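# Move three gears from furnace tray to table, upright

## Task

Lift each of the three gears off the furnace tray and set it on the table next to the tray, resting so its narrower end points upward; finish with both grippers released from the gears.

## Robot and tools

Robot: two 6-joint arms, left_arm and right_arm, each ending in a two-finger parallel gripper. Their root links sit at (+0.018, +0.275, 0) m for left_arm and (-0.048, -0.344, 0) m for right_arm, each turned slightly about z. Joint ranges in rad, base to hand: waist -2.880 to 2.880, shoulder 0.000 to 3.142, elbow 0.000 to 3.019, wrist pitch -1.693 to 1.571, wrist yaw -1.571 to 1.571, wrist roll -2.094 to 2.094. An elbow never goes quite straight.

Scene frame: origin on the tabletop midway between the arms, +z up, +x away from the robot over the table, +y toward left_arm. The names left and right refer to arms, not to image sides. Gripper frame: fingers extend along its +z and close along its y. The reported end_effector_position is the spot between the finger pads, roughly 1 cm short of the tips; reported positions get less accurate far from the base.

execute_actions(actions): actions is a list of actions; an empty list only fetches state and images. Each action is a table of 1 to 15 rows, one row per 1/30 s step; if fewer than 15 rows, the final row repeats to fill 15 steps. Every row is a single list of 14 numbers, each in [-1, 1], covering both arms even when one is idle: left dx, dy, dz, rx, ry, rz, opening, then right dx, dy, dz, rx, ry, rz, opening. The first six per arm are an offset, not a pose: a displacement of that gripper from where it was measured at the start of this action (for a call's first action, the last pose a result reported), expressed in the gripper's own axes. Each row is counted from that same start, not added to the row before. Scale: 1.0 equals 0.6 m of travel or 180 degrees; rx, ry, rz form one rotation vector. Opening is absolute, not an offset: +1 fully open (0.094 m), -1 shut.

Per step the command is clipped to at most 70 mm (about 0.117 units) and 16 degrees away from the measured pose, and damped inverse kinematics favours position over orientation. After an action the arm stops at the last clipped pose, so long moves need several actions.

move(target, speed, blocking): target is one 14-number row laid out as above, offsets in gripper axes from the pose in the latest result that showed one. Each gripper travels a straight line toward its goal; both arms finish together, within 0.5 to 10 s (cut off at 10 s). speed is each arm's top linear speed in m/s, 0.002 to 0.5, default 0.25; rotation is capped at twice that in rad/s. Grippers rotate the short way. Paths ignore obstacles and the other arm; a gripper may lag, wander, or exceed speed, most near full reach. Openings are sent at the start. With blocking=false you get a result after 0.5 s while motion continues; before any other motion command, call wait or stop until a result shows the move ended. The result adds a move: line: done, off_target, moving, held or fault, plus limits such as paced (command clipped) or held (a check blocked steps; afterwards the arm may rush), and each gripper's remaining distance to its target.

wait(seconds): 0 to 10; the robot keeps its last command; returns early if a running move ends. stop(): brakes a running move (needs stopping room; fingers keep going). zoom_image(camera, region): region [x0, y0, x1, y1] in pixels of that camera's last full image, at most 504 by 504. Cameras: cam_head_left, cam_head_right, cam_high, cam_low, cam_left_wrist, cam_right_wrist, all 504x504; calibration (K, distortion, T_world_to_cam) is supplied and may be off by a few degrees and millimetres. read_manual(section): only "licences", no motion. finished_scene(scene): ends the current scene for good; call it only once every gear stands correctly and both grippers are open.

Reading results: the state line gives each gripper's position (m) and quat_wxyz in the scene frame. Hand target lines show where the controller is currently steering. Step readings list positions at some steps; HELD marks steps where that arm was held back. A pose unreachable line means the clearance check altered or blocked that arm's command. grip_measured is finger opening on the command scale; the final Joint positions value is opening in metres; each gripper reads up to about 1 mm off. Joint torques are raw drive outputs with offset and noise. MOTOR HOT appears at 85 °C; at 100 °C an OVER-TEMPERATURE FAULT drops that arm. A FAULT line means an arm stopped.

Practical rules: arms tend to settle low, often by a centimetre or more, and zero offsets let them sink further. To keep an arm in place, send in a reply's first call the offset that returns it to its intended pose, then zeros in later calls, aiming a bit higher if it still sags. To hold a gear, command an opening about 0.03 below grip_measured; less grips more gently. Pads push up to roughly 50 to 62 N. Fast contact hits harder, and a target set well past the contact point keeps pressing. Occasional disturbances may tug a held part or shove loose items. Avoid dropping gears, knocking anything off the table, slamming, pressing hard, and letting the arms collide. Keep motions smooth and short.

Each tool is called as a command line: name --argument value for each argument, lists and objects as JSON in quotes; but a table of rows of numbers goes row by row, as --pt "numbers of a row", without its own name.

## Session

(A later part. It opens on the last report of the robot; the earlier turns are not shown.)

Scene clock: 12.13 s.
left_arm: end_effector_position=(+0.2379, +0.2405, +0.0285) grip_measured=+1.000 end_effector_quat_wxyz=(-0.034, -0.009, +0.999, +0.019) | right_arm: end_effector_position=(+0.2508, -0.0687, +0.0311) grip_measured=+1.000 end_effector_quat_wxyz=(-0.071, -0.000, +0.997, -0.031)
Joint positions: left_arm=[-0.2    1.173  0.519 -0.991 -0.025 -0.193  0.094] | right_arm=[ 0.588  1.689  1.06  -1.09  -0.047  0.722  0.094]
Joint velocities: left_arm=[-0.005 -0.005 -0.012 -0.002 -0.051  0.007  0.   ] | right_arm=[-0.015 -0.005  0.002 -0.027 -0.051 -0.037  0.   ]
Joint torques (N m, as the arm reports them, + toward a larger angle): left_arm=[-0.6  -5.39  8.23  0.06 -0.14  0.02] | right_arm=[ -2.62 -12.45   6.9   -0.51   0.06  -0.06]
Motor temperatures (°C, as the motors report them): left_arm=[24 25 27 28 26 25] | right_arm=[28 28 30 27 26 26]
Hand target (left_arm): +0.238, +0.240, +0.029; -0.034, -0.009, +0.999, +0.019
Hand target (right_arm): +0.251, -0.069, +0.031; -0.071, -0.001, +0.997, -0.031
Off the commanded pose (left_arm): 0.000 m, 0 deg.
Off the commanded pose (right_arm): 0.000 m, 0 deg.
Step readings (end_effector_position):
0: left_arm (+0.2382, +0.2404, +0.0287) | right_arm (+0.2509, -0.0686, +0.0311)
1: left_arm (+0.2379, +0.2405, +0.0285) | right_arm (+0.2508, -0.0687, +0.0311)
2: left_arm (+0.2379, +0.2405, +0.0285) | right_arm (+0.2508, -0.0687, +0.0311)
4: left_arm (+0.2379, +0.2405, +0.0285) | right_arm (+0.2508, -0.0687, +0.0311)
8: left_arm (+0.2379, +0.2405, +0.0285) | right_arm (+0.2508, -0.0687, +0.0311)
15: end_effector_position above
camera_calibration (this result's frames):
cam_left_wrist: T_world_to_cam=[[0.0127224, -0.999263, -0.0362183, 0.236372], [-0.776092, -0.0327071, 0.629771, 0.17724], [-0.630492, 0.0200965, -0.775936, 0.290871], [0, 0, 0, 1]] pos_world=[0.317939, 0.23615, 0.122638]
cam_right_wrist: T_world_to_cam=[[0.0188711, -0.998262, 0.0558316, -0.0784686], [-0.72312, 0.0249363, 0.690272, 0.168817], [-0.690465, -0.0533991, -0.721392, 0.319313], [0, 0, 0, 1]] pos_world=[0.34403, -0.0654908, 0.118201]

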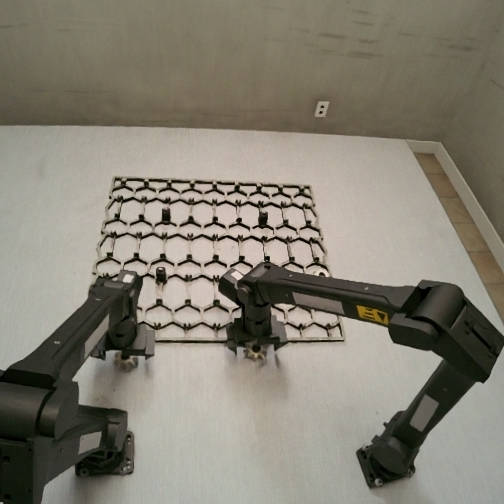

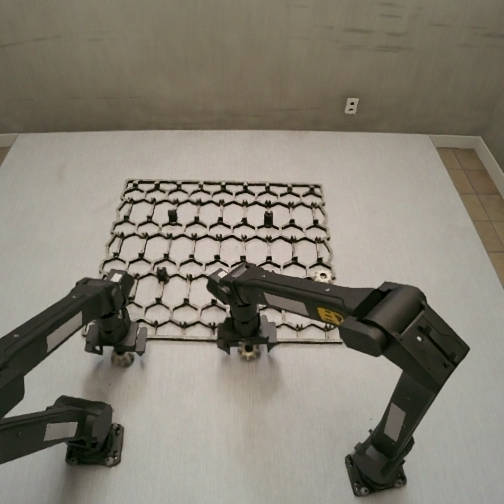

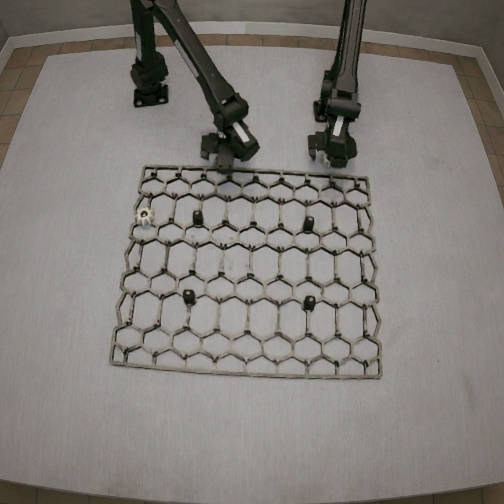

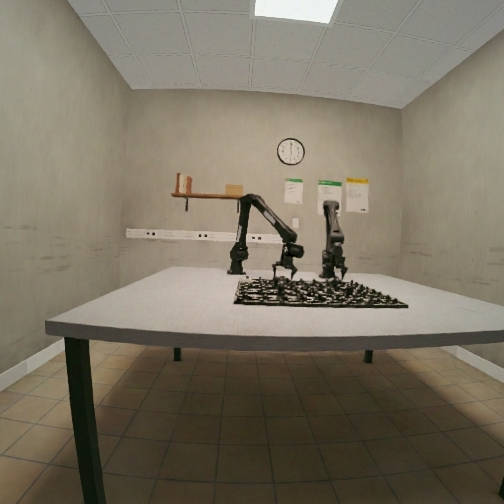

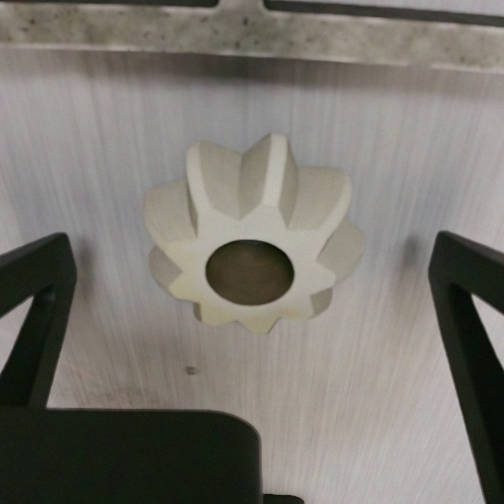

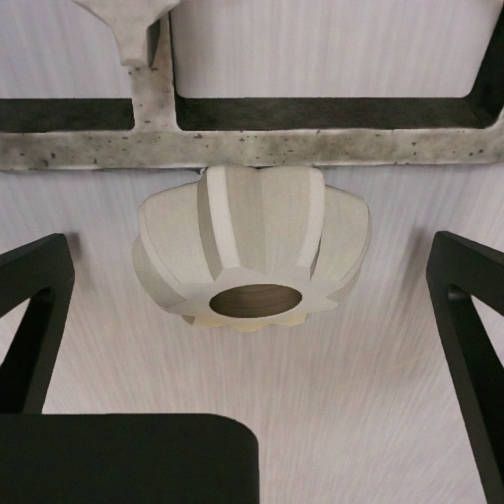

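execute_actions --actions '[[[0,0,-0.1,0,0,0,1,0,0,0,0,0,0,-1]],[[0,0,-0.1,0,0,0,1,0.04,0,-0.04,0,0,0,-1]],[[0,0,0,0,0,0,1,0.06,0,0,0,0,0,-1]],[[0,0,0,0,0,0,1,0,0,0.035,0,0,0,-1]],[[0,0,0,0,0,0,1,0,0,0,0,0,0,1]]]'

Scene clock: 15.57 s.
left_arm: end_effector_position=(+0.2305, +0.2418, +0.1306) grip_measured=+1.000 end_effector_quat_wxyz=(-0.047, -0.009, +0.999, +0.022) | right_arm: end_effector_position=(+0.1967, -0.0785, +0.0269) grip_measured=+1.000 end_effector_quat_wxyz=(-0.094, +0.000, +0.994, -0.055)
Joint positions: left_arm=[-0.2    1.001  0.706 -1.377 -0.025 -0.193  0.094] | right_arm=[ 0.662  1.633  0.963 -1.11  -0.058  0.795  0.094]
Joint velocities: left_arm=[-0.005 -0.005 -0.007  0.002  0.051 -0.007  0.   ] | right_arm=[-0.005 -0.015 -0.022 -0.007 -0.066 -0.051  0.   ]
Joint torques (N m, as the arm reports them, + toward a larger angle): left_arm=[-0.35 -4.05  9.59 -0.14 -0.13  0.05] | right_arm=[ -2.58 -10.77   6.62  -0.51   0.07  -0.08]
Motor temperatures (°C, as the motors report them): left_arm=[24 25 28 28 26 25] | right_arm=[28 28 30 27 26 26]
Hand target (left_arm): +0.231, +0.242, +0.131; -0.047, -0.009, +0.999, +0.022
Hand target (right_arm): +0.197, -0.078, +0.027; -0.094, +0.000, +0.994, -0.054
Off the commanded pose (left_arm): 0.000 m, 0 deg.
Off the commanded pose (right_arm): 0.000 m, 0 deg.
Step readings (end_effector_position; steps 1 to 15: 1st action; 16 to 30: 2nd action; 31 to 45: 3rd action; 46 to 60: 4th action; 61 to 75: 5th action):
0: left_arm (+0.2379, +0.2405, +0.0285) | right_arm (+0.2508, -0.0687, +0.0311)
1: left_arm (+0.2345, +0.2411, +0.0320) | right_arm (+0.2508, -0.0687, +0.0311)
2: left_arm (+0.2285, +0.2421, +0.0389) | right_arm (+0.2508, -0.0687, +0.0311)
4: left_arm (+0.2260, +0.2426, +0.0547) | right_arm (+0.2508, -0.0685, +0.0311)
8: left_arm (+0.2334, +0.2413, +0.0776) | right_arm (+0.2508, -0.0685, +0.0311)
15: left_arm (+0.2336, +0.2412, +0.0806) | right_arm (+0.2508, -0.0685, +0.0311)
16: left_arm (+0.2302, +0.2418, +0.0841) | right_arm (+0.2492, -0.0693, +0.0317)
17: left_arm (+0.2249, +0.2428, +0.0910) | right_arm (+0.2463, -0.0710, +0.0325)
19: left_arm (+0.2239, +0.2429, +0.1068) | right_arm (+0.2393, -0.0741, +0.0346)
23: left_arm (+0.2313, +0.2416, +0.1286) | right_arm (+0.2328, -0.0738, +0.0383)
30: left_arm (+0.2307, +0.2417, +0.1307) | right_arm (+0.2325, -0.0731, +0.0395)
31: left_arm (+0.2307, +0.2417, +0.1307) | right_arm (+0.2300, -0.0740, +0.0380)
32: left_arm (+0.2307, +0.2417, +0.1307) | right_arm (+0.2253, -0.0756, +0.0364)
34: left_arm (+0.2305, +0.2418, +0.1306) | right_arm (+0.2106, -0.0808, +0.0320)
38: left_arm (+0.2305, +0.2418, +0.1306) | right_arm (+0.1967, -0.0797, +0.0300)
45: left_arm (+0.2305, +0.2418, +0.1306) | right_arm (+0.1959, -0.0789, +0.0302)
46: left_arm (+0.2305, +0.2418, +0.1306) | right_arm (+0.1962, -0.0786, +0.0284)
47: left_arm (+0.2305, +0.2418, +0.1306) | right_arm (+0.1968, -0.0781, +0.0269)
49: left_arm (+0.2305, +0.2418, +0.1306) | right_arm (+0.1970, -0.0782, +0.0267)
53: left_arm (+0.2305, +0.2418, +0.1306) | right_arm (+0.1970, -0.0782, +0.0267)
60: left_arm (+0.2305, +0.2418, +0.1306) | right_arm (+0.1970, -0.0782, +0.0267)
61: left_arm (+0.2305, +0.2418, +0.1306) | right_arm (+0.1970, -0.0782, +0.0271)
62: left_arm (+0.2305, +0.2418, +0.1306) | right_arm (+0.1970, -0.0782, +0.0271)
64: left_arm (+0.2305, +0.2418, +0.1306) | right_arm (+0.1967, -0.0785, +0.0269)
68: left_arm (+0.2305, +0.2418, +0.1306) | right_arm (+0.1967, -0.0785, +0.0269)
75: end_effector_position above
camera_calibration (this result's frames):
cam_left_wrist: T_world_to_cam=[[0.0116892, -0.99908, -0.0412538, 0.242309], [-0.759023, -0.0357236, 0.650083, 0.101456], [-0.650959, 0.0237137, -0.758742, 0.367017], [0, 0, 0, 1]] pos_world=[0.313088, 0.237007, 0.222513]
cam_right_wrist: T_world_to_cam=[[0.0232327, -0.994592, 0.101229, -0.0888014], [-0.690894, 0.0572124, 0.720689, 0.128212], [-0.722583, -0.0866818, -0.685828, 0.281208], [0, 0, 0, 1]] pos_world=[0.29384, -0.0712809, 0.109449]

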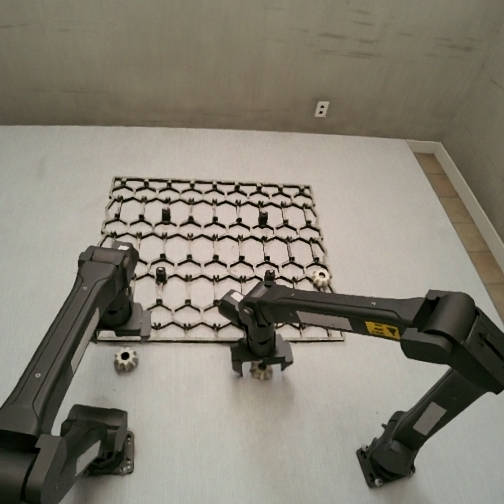

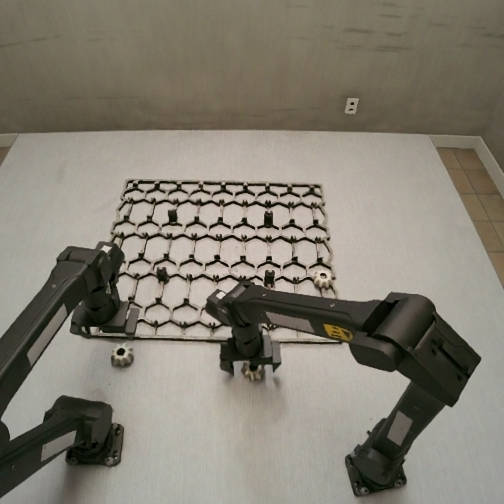

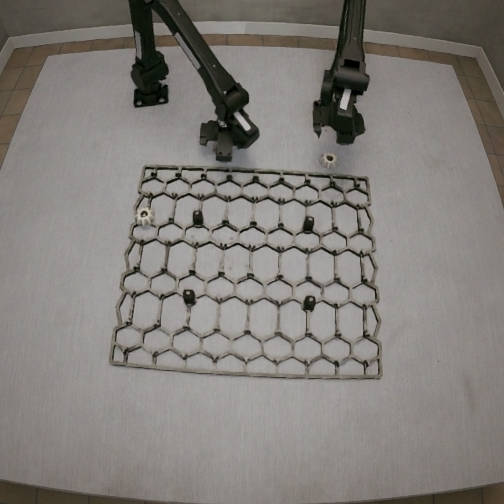

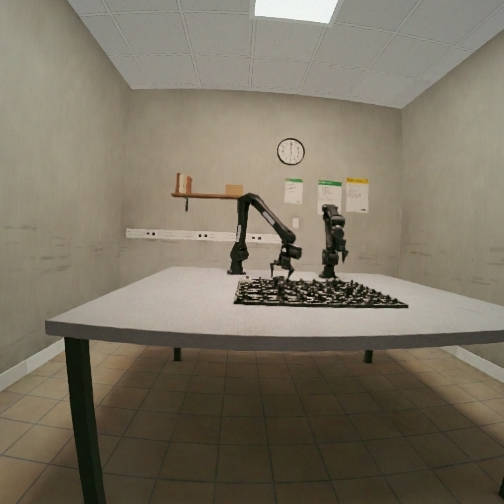

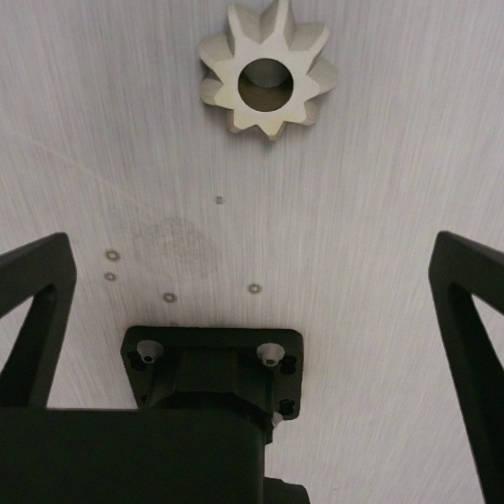

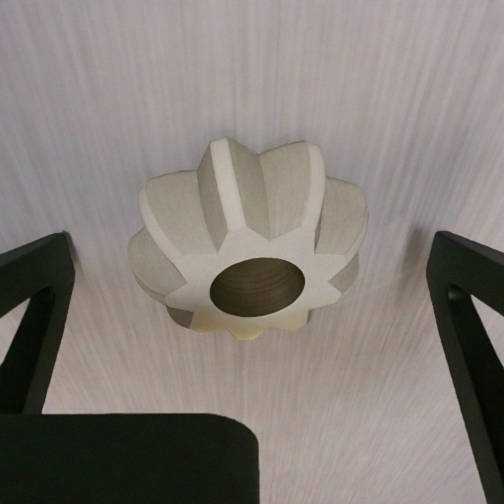

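move --target '[0,0,0,0,0,0,1,0,0,-0.2,0.035,-0.06,0,1]'

move --target '[0,0,0,0,0,0,1,-0.42,-0.35,0,0,0,0,1]' --speed 0.35

Scene clock: 16.63 s.
left_arm: end_effector_position=(+0.2305, +0.2418, +0.1306) grip_measured=+1.000 end_effector_quat_wxyz=(-0.047, -0.009, +0.999, +0.022) | right_arm: end_effector_position=(+0.2140, -0.0787, +0.1298) grip_measured=+1.000 end_effector_quat_wxyz=(-0.015, -0.010, +0.993, -0.120)
Joint positions: left_arm=[-0.2    1.001  0.706 -1.377 -0.025 -0.193  0.094] | right_arm=[ 0.717  1.512  1.127 -1.387  0.137  0.85   0.094]
Joint velocities: left_arm=[-0.015 -0.005 -0.002 -0.002  0.022 -0.022  0.   ] | right_arm=[-0.024 -0.005 -0.007 -0.012  0.007  0.022  0.   ]
Joint torques (N m, as the arm reports them, + toward a larger angle): left_arm=[-0.44 -3.81  9.84 -0.02 -0.13  0.04] | right_arm=[ -2.32 -11.65  11.06  -0.7    0.33   0.05]
Motor temperatures (°C, as the motors report them): left_arm=[24 25 28 28 26 25] | right_arm=[28 28 30 27 26 26]
Hand target (left_arm): +0.231, +0.242, +0.131; -0.047, -0.009, +0.999, +0.022
Hand target (right_arm): +0.219, -0.066, +0.145; +0.000, -0.010, +0.994, -0.108
Off the commanded pose (left_arm): 0.000 m, 0 deg.
Off the commanded pose (right_arm): 0.020 m, 2 deg.
move: off_target (right_arm)
camera_calibration (this result's frames):
cam_left_wrist: T_world_to_cam=[[0.0116892, -0.99908, -0.0412538, 0.242309], [-0.759023, -0.0357236, 0.650083, 0.101456], [-0.650959, 0.0237137, -0.758742, 0.367017], [0, 0, 0, 1]] pos_world=[0.313088, 0.237007, 0.222513]
cam_right_wrist: T_world_to_cam=[[0.0371406, -0.971798, 0.23287, -0.118131], [-0.797092, 0.111739, 0.593429, 0.10959], [-0.602714, -0.207659, -0.770463, 0.340055], [0, 0, 0, 1]] pos_world=[0.296697, -0.0564296, 0.224475]

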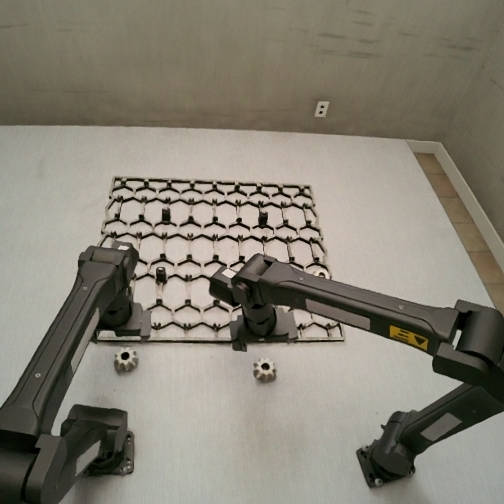

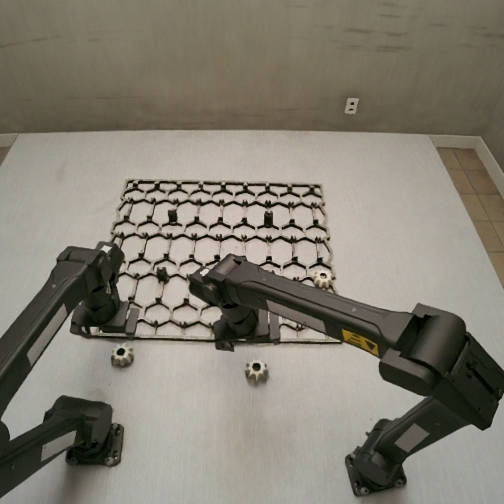

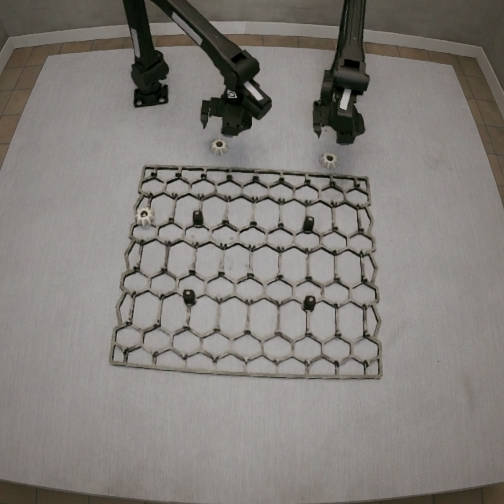

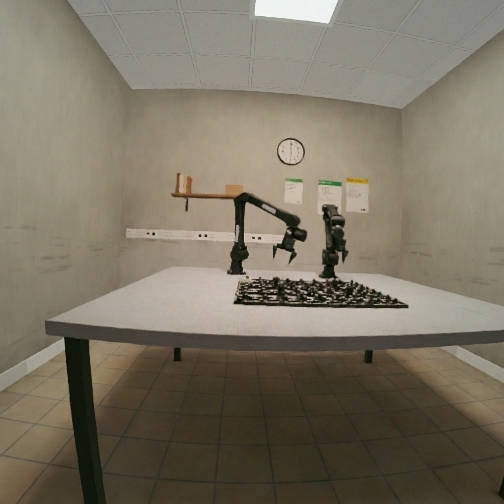

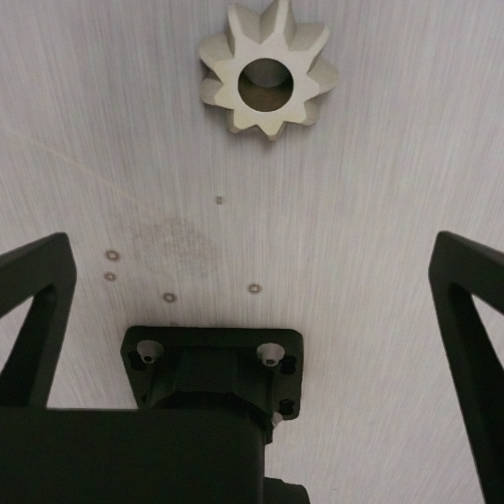

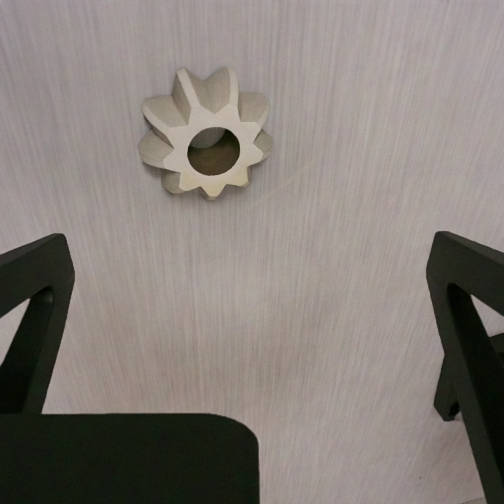

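Scene clock: 18.20 s.
left_arm: end_effector_position=(+0.2305, +0.2418, +0.1306) grip_measured=+1.000 end_effector_quat_wxyz=(-0.047, -0.009, +0.999, +0.022) | right_arm: end_effector_position=(+0.4526, -0.2878, +0.1568) grip_measured=+1.000 end_effector_quat_wxyz=(-0.032, -0.002, +0.991, -0.130)
Joint positions: left_arm=[-0.2    1.001  0.706 -1.377 -0.025 -0.193  0.094] | right_arm=[ 0.057  1.759  1.511 -1.438  0.244  0.205  0.094]
Joint velocities: left_arm=[-0.015 -0.005  0.007  0.012 -0.037  0.081  0.   ] | right_arm=[-0.015 -0.015  0.002  0.002  0.022 -0.022  0.   ]
Joint torques (N m, as the arm reports them, + toward a larger angle): left_arm=[-0.71 -4.67  9.68 -0.04 -0.15  0.04] | right_arm=[ -2.54 -14.4   13.5   -0.48   0.22  -0.18]
Motor temperatures (°C, as the motors report them): left_arm=[24 25 28 28 26 25] | right_arm=[28 28 30 27 26 26]
Hand target (left_arm): +0.231, +0.242, +0.131; -0.047, -0.009, +0.999, +0.022
Hand target (right_arm): +0.469, -0.281, +0.172; -0.013, -0.009, +0.992, -0.127
Off the commanded pose (left_arm): 0.000 m, 0 deg.
Off the commanded pose (right_arm): 0.025 m, 2 deg.
move: off_target (right_arm)
camera_calibration (this result's frames):
cam_left_wrist: T_world_to_cam=[[0.0116892, -0.99908, -0.0412538, 0.242309], [-0.759023, -0.0357236, 0.650083, 0.101456], [-0.650959, 0.0237137, -0.758742, 0.367017], [0, 0, 0, 1]] pos_world=[0.313088, 0.237007, 0.222513]
cam_right_wrist: T_world_to_cam=[[0.0269903, -0.967219, 0.252506, -0.333634], [-0.775384, 0.139169, 0.615963, 0.301601], [-0.630912, -0.212414, -0.74621, 0.468828], [0, 0, 0, 1]] pos_world=[0.538651, -0.265085, 0.248314]

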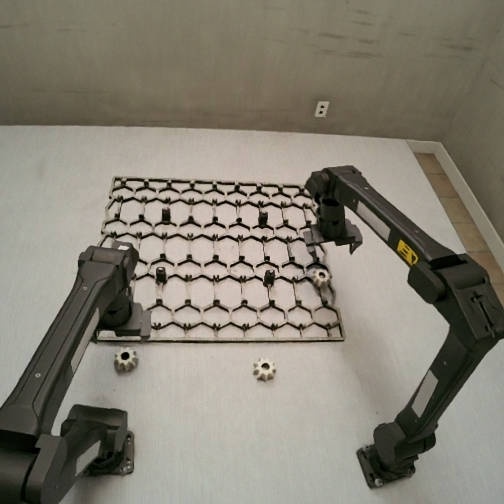

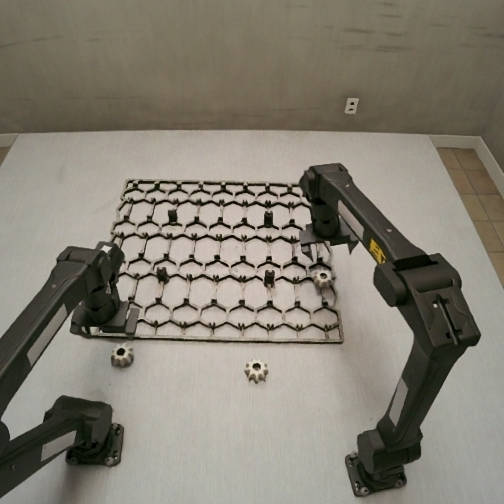

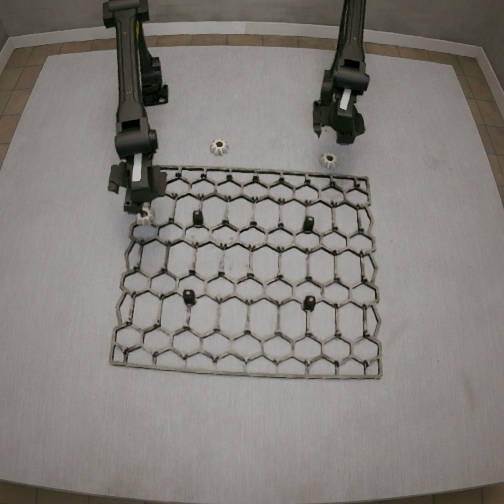

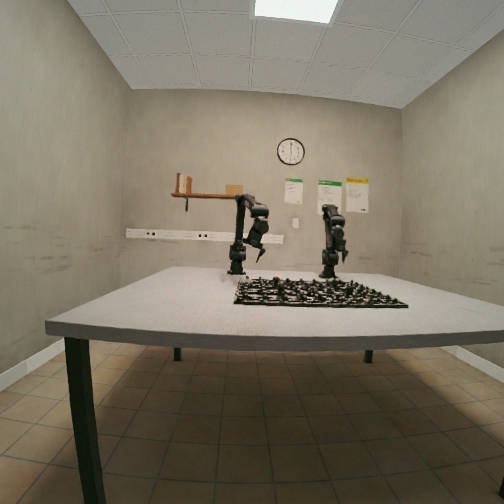

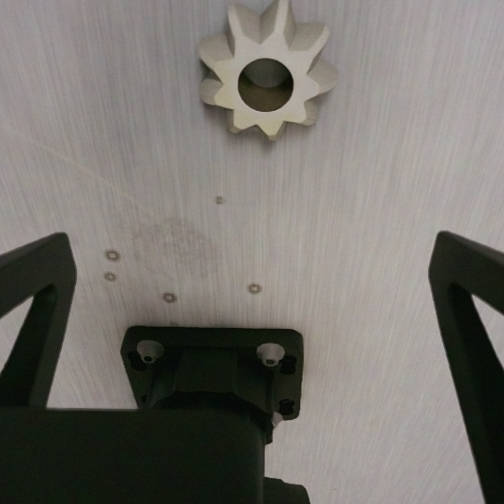

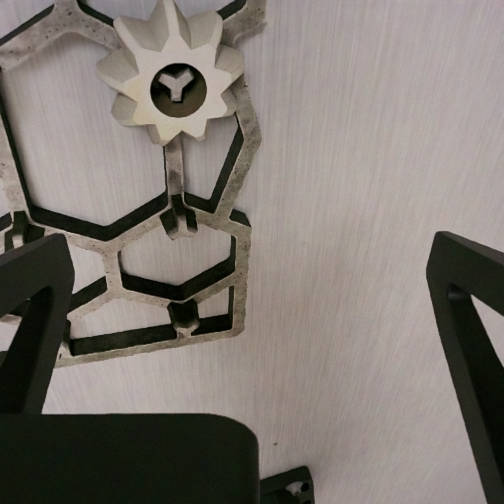

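move --target '[0,0,0,0,0,0,1,-0.03,0.05,0.18,-0.083,0,0,1]' --speed 0.2

Scene clock: 19.40 s.
left_arm: end_effector_position=(+0.2305, +0.2418, +0.1306) grip_measured=+1.000 end_effector_quat_wxyz=(-0.047, -0.009, +0.999, +0.022) | right_arm: end_effector_position=(+0.4611, -0.2820, +0.0443) grip_measured=+1.000 end_effector_quat_wxyz=(-0.035, +0.002, +0.999, -0.004)
Joint positions: left_arm=[-0.2    1.001  0.706 -1.377 -0.025 -0.193  0.094] | right_arm=[-0.016  1.862  1.359 -1.138 -0.     0.126  0.094]
Joint velocities: left_arm=[ 0.005 -0.015 -0.017 -0.017 -0.022  0.007  0.   ] | right_arm=[ 0.005 -0.005  0.017  0.002  0.007  0.051  0.   ]
Joint torques (N m, as the arm reports them, + toward a larger angle): left_arm=[-0.43 -4.49  9.76 -0.04 -0.13  0.  ] | right_arm=[ -4.57 -16.07   7.39  -0.04  -0.12  -0.21]
Motor temperatures (°C, as the motors report them): left_arm=[24 25 28 28 26 25] | right_arm=[28 28 30 27 26 26]
Hand target (left_arm): +0.231, +0.242, +0.131; -0.047, -0.009, +0.999, +0.022
Hand target (right_arm): +0.463, -0.286, +0.043; -0.032, +0.002, +0.999, -0.001
Off the commanded pose (left_arm): 0.000 m, 0 deg.
Off the commanded pose (right_arm): 0.005 m, 1 deg.
move: done
camera_calibration (this result's frames):
cam_left_wrist: T_world_to_cam=[[0.0116892, -0.99908, -0.0412538, 0.242309], [-0.759023, -0.0357236, 0.650083, 0.101456], [-0.650959, 0.0237137, -0.758742, 0.367017], [0, 0, 0, 1]] pos_world=[0.313088, 0.237007, 0.222513]
cam_right_wrist: T_world_to_cam=[[0.0106266, -0.99994, 0.00263187, -0.29046], [-0.770847, -0.0065154, 0.636987, 0.332631], [-0.636931, -0.00879777, -0.77087, 0.452715], [0, 0, 0, 1]] pos_world=[0.547843, -0.284292, 0.137867]

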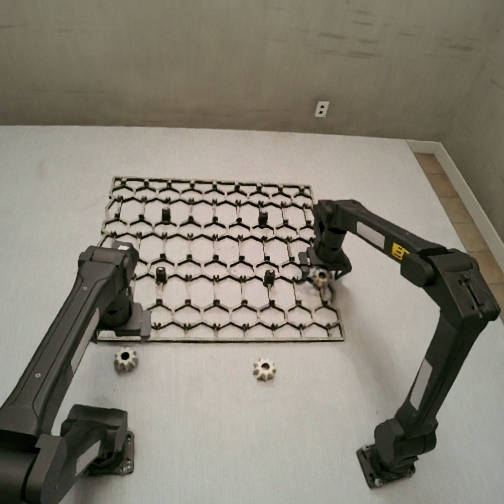

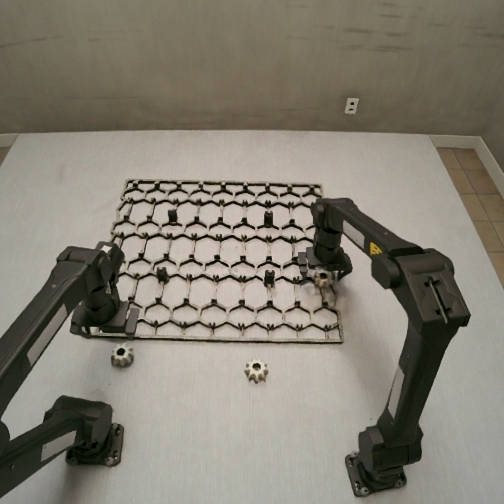

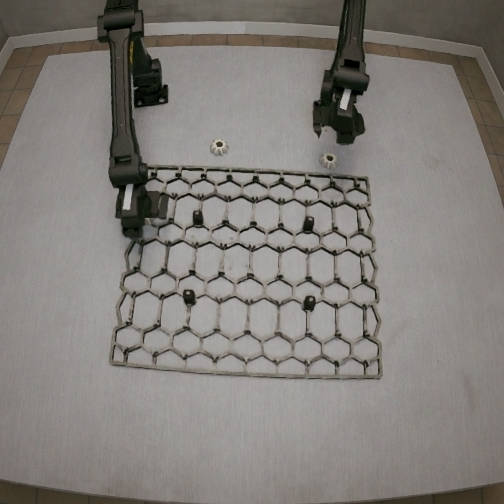

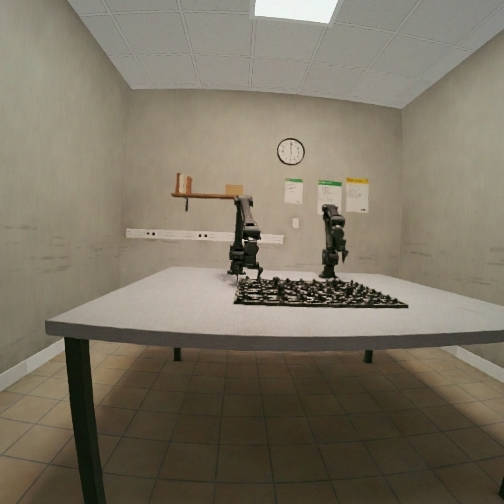

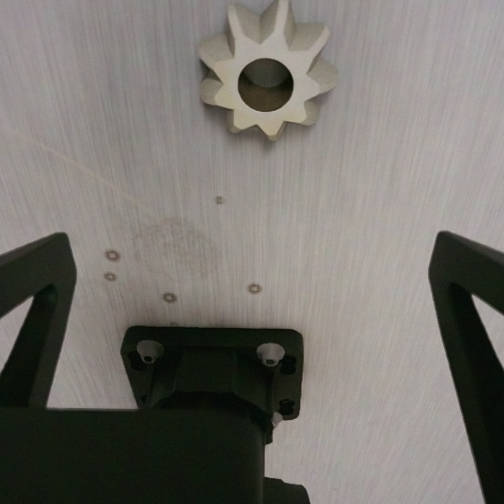

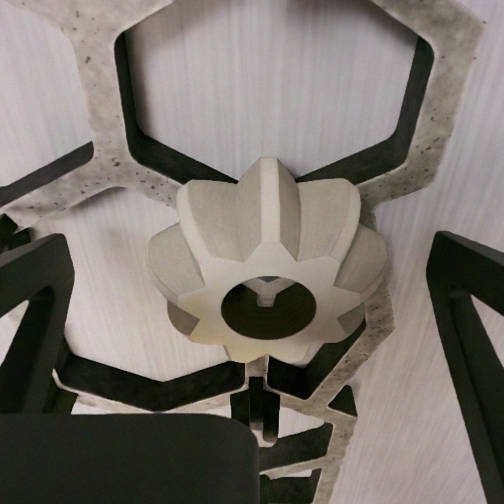

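Grasp, lift, move to the right side (-y 12 cm), set down.

execute_actions --actions '[[[0,0,0,0,0,0,1,0.01,0,0.02,0,0,0,1]],[[0,0,0,0,0,0,1,0,0,0.01,0,0,0,-1]],[[0,0,0,0,0,0,1,0,0,-0.12,0,0,0,-1]],[[0,0,0,0,0,0,1,0,-0.1,-0.02,0,0,0,-1]],[[0,0,0,0,0,0,1,0,-0.1,-0.02,0,0,0,-1]]]'

Scene clock: 22.10 s.
left_arm: end_effector_position=(+0.2305, +0.2418, +0.1306) grip_measured=+1.000 end_effector_quat_wxyz=(-0.047, -0.009, +0.999, +0.022) | right_arm: end_effector_position=(+0.4257, -0.4213, +0.0673) grip_measured=+0.218 end_effector_quat_wxyz=(-0.103, +0.013, +0.994, -0.018)
Joint positions: left_arm=[-0.2    1.001  0.706 -1.377 -0.025 -0.193  0.094] | right_arm=[-0.277  1.836  1.374 -1.308  0.062 -0.105  0.057]
Joint velocities: left_arm=[-0.005 -0.005  0.002 -0.007 -0.051  0.007  0.   ] | right_arm=[ 0.005 -0.005 -0.022 -0.002 -0.007 -0.051 -0.001]
Joint torques (N m, as the arm reports them, + toward a larger angle): left_arm=[-0.61 -4.5   9.64 -0.03 -0.1   0.04] | right_arm=[ -0.96 -15.83  10.79  -1.05   0.06  -0.15]
Motor temperatures (°C, as the motors report them): left_arm=[24 25 28 28 26 25] | right_arm=[28 28 30 27 26 26]
Hand target (left_arm): +0.231, +0.242, +0.131; -0.047, -0.009, +0.999, +0.022
Hand target (right_arm): +0.438, -0.416, +0.080; -0.089, +0.000, +0.996, -0.020
Off the commanded pose (left_arm): 0.000 m, 0 deg.
Off the commanded pose (right_arm): 0.019 m, 2 deg.
Step readings (end_effector_position; steps 1 to 15: 1st action; 16 to 30: 2nd action; 31 to 45: 3rd action; 46 to 60: 4th action; 61 to 75: 5th action):
0: left_arm (+0.2305, +0.2418, +0.1306) | right_arm (+0.4611, -0.2820, +0.0443)
1: left_arm (+0.2305, +0.2418, +0.1306) | right_arm (+0.4611, -0.2820, +0.0429)
2: left_arm (+0.2305, +0.2418, +0.1306) | right_arm (+0.4607, -0.2821, +0.0410)
4: left_arm (+0.2305, +0.2418, +0.1306) | right_arm (+0.4565, -0.2826, +0.0364)
8: left_arm (+0.2305, +0.2418, +0.1306) | right_arm (+0.4526, -0.2831, +0.0336)
15: left_arm (+0.2305, +0.2418, +0.1306) | right_arm (+0.4533, -0.2830, +0.0335)
16: left_arm (+0.2305, +0.2418, +0.1306) | right_arm (+0.4534, -0.2830, +0.0335)
17: left_arm (+0.2305, +0.2418, +0.1306) | right_arm (+0.4539, -0.2836, +0.0335)
19: left_arm (+0.2305, +0.2418, +0.1306) | right_arm (+0.4549, -0.2893, +0.0334)
23: left_arm (+0.2305, +0.2418, +0.1306) | right_arm (+0.4551, -0.2891, +0.0333)
30: left_arm (+0.2305, +0.2418, +0.1306) | right_arm (+0.4551, -0.2891, +0.0333)
31: left_arm (+0.2305, +0.2418, +0.1306) | right_arm (+0.4554, -0.2894, +0.0370)
32: left_arm (+0.2305, +0.2418, +0.1306) | right_arm (+0.4529, -0.2892, +0.0407)
34: left_arm (+0.2305, +0.2418, +0.1306) | right_arm (+0.4501, -0.2881, +0.0504)
38: left_arm (+0.2305, +0.2418, +0.1306) | right_arm (+0.4407, -0.2896, +0.0630)
45: left_arm (+0.2305, +0.2418, +0.1306) | right_arm (+0.4379, -0.2899, +0.0653)
46: left_arm (+0.2305, +0.2418, +0.1306) | right_arm (+0.4378, -0.2929, +0.0654)
47: left_arm (+0.2305, +0.2418, +0.1306) | right_arm (+0.4374, -0.2969, +0.0655)
49: left_arm (+0.2305, +0.2418, +0.1306) | right_arm (+0.4373, -0.3121, +0.0658)
53: left_arm (+0.2305, +0.2418, +0.1306) | right_arm (+0.4374, -0.3464, +0.0660)
60: left_arm (+0.2305, +0.2418, +0.1306) | right_arm (+0.4367, -0.3565, +0.0661)
61: left_arm (+0.2305, +0.2418, +0.1306) | right_arm (+0.4360, -0.3594, +0.0663)
62: left_arm (+0.2305, +0.2418, +0.1306) | right_arm (+0.4349, -0.3634, +0.0665)
64: left_arm (+0.2305, +0.2418, +0.1306) | right_arm (+0.4324, -0.3786, +0.0668)
68: left_arm (+0.2305, +0.2418, +0.1306) | right_arm (+0.4277, -0.4121, +0.0672)
75: end_effector_position above
camera_calibration (this result's frames):
cam_left_wrist: T_world_to_cam=[[0.0116892, -0.99908, -0.0412538, 0.242309], [-0.759023, -0.0357236, 0.650083, 0.101456], [-0.650959, 0.0237137, -0.758742, 0.367017], [0, 0, 0, 1]] pos_world=[0.313088, 0.237007, 0.222513]
cam_right_wrist: T_world_to_cam=[[-0.00968842, -0.999448, 0.0317717, -0.422528], [-0.677617, 0.0299276, 0.734806, 0.258885], [-0.735351, -0.01441, -0.677533, 0.479957], [0, 0, 0, 1]] pos_world=[0.524268, -0.423127, 0.148381]

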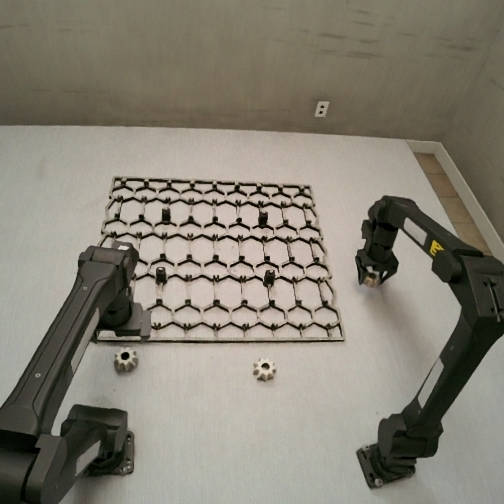

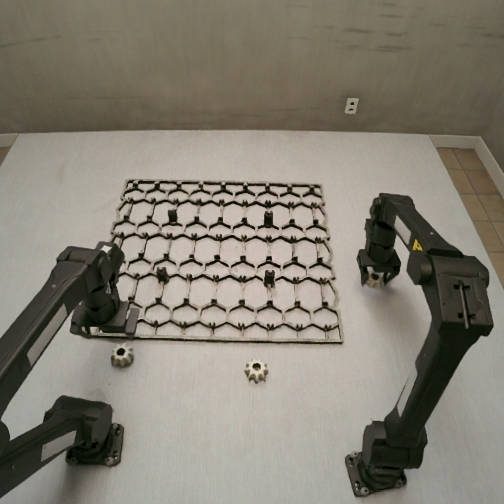

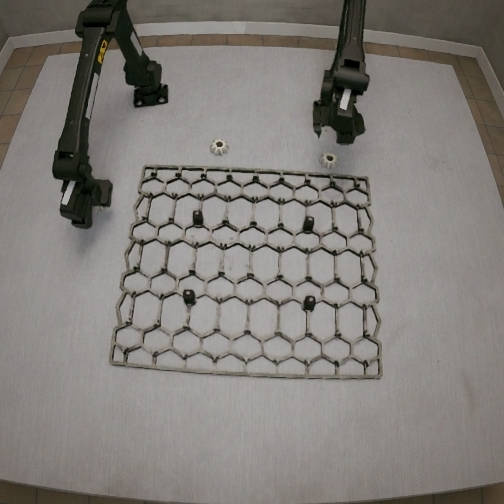

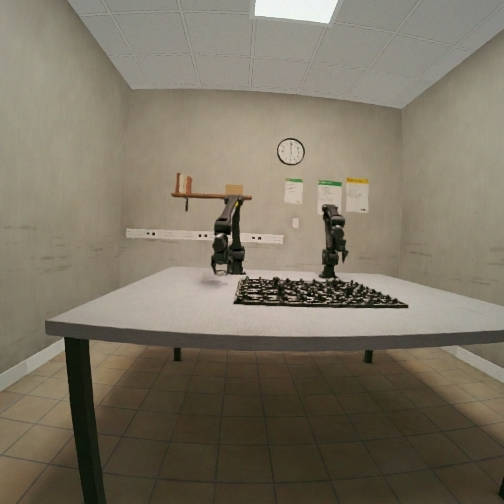

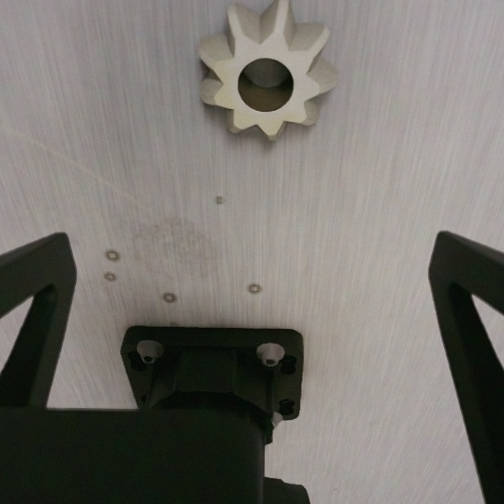

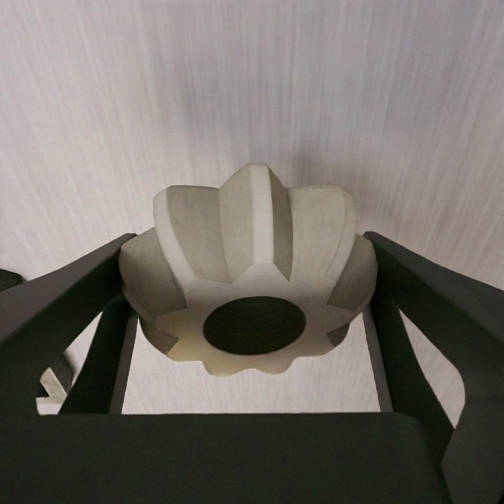

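execute_actions --actions '[[[0,0,0,0,0,0,1,0,0,0.065,0,-0.06,0,-1]],[[0,0,0,0,0,0,1,0,0,0,0,0,0,1]],[[0,0,0,0,0,0,1,0,0,-0.12,0,0,0,1]]]'

Scene clock: 23.70 s.
left_arm: end_effector_position=(+0.2305, +0.2418, +0.1306) grip_measured=+1.000 end_effector_quat_wxyz=(-0.047, -0.009, +0.999, +0.022) | right_arm: end_effector_position=(+0.3996, -0.4162, +0.0728) grip_measured=+1.000 end_effector_quat_wxyz=(-0.046, +0.012, +0.999, -0.015)
Joint positions: left_arm=[-0.2    1.001  0.706 -1.377 -0.025 -0.193  0.094] | right_arm=[-0.281  1.699  1.209 -1.167  0.042 -0.116  0.094]
Joint velocities: left_arm=[ 0.005 -0.005  0.007  0.007 -0.066 -0.081  0.   ] | right_arm=[-0.015 -0.005  0.027 -0.012  0.022 -0.037  0.   ]
Joint torques (N m, as the arm reports them, + toward a larger angle): left_arm=[-0.35 -4.44  9.59  0.02 -0.15  0.03] | right_arm=[ -2.86 -14.    11.59  -1.01   0.03   0.03]
Motor temperatures (°C, as the motors report them): left_arm=[24 25 28 28 26 25] | right_arm=[28 28 30 27 26 26]
Hand target (left_arm): +0.231, +0.242, +0.131; -0.047, -0.009, +0.999, +0.022
Hand target (right_arm): +0.418, -0.416, +0.095; -0.019, +0.013, +1.000, -0.018
Off the commanded pose (left_arm): 0.000 m, 0 deg.
Off the commanded pose (right_arm): 0.029 m, 3 deg.
Step readings (end_effector_position; steps 1 to 15: 1st action; 16 to 30: 2nd action; 31 to 45: 3rd action):
0: left_arm (+0.2305, +0.2418, +0.1306) | right_arm (+0.4257, -0.4213, +0.0673)
1: left_arm (+0.2305, +0.2418, +0.1306) | right_arm (+0.4274, -0.4207, +0.0596)
2: left_arm (+0.2305, +0.2418, +0.1306) | right_arm (+0.4305, -0.4203, +0.0508)
4: left_arm (+0.2305, +0.2418, +0.1306) | right_arm (+0.4190, -0.4179, +0.0304)
8: left_arm (+0.2305, +0.2418, +0.1306) | right_arm (+0.4180, -0.4189, +0.0262)
15: left_arm (+0.2305, +0.2418, +0.1306) | right_arm (+0.4157, -0.4185, +0.0224)
16: left_arm (+0.2305, +0.2418, +0.1306) | right_arm (+0.4157, -0.4185, +0.0224)
17: left_arm (+0.2305, +0.2418, +0.1306) | right_arm (+0.4157, -0.4185, +0.0224)
19: left_arm (+0.2305, +0.2418, +0.1306) | right_arm (+0.4157, -0.4185, +0.0224)
23: left_arm (+0.2305, +0.2418, +0.1306) | right_arm (+0.4157, -0.4185, +0.0224)
30: left_arm (+0.2305, +0.2418, +0.1306) | right_arm (+0.4157, -0.4185, +0.0224)
31: left_arm (+0.2305, +0.2418, +0.1306) | right_arm (+0.4116, -0.4179, +0.0253)
32: left_arm (+0.2305, +0.2418, +0.1306) | right_arm (+0.4030, -0.4166, +0.0291)
34: left_arm (+0.2305, +0.2418, +0.1306) | right_arm (+0.3920, -0.4151, +0.0400)
38: left_arm (+0.2305, +0.2418, +0.1306) | right_arm (+0.3920, -0.4151, +0.0620)
45: end_effector_position above
camera_calibration (this result's frames):
cam_left_wrist: T_world_to_cam=[[0.0116892, -0.99908, -0.0412538, 0.242309], [-0.759023, -0.0357236, 0.650083, 0.101456], [-0.650959, 0.0237137, -0.758742, 0.367017], [0, 0, 0, 1]] pos_world=[0.313088, 0.237007, 0.222513]
cam_right_wrist: T_world_to_cam=[[-0.00941094, -0.999634, 0.025383, -0.417544], [-0.757047, 0.0237065, 0.652931, 0.272096], [-0.653293, -0.0130714, -0.756992, 0.438112], [0, 0, 0, 1]] pos_world=[0.488275, -0.418114, 0.164586]

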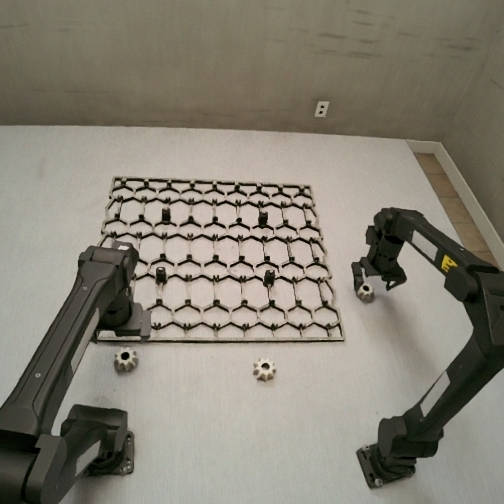

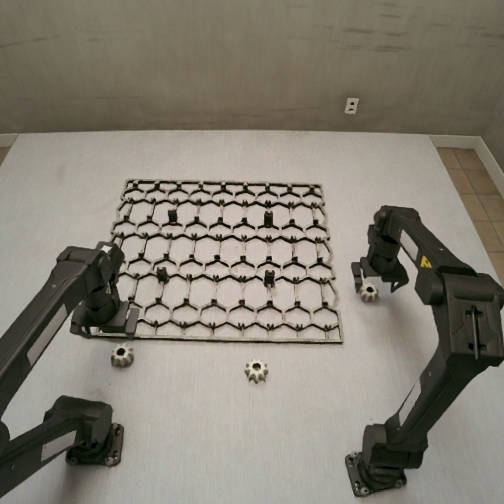

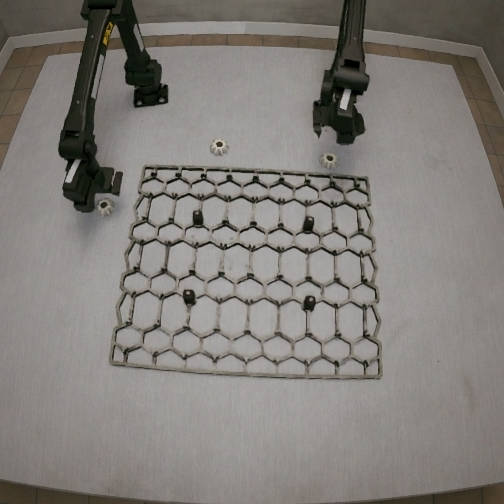

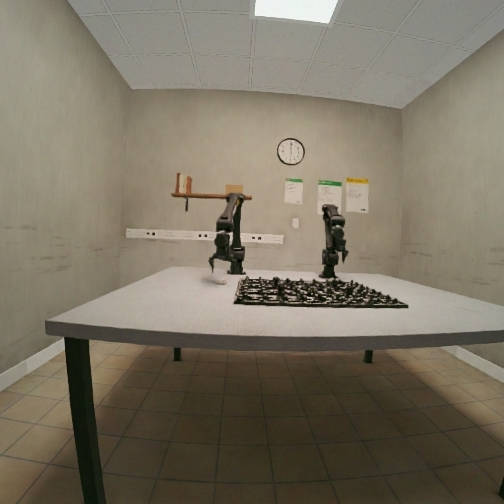

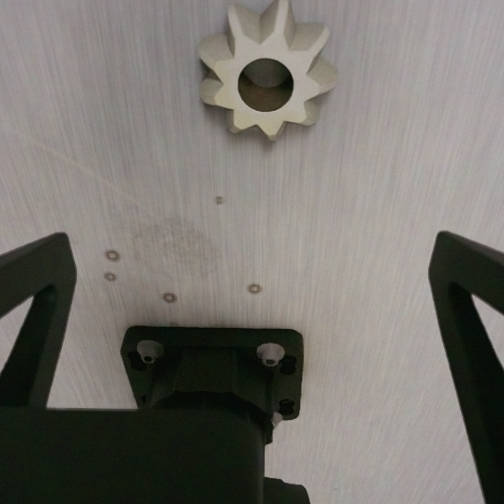

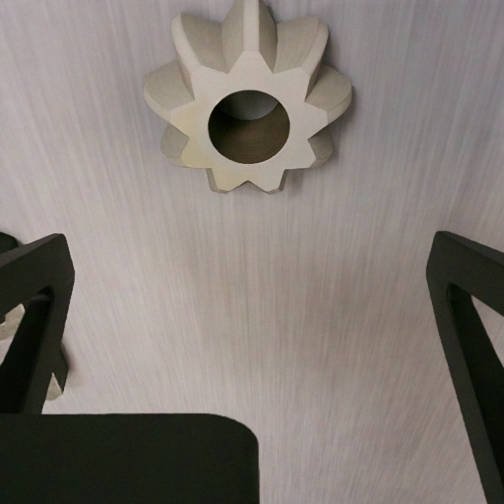

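finished_scene --scene 1

The scene is finished: the task was done.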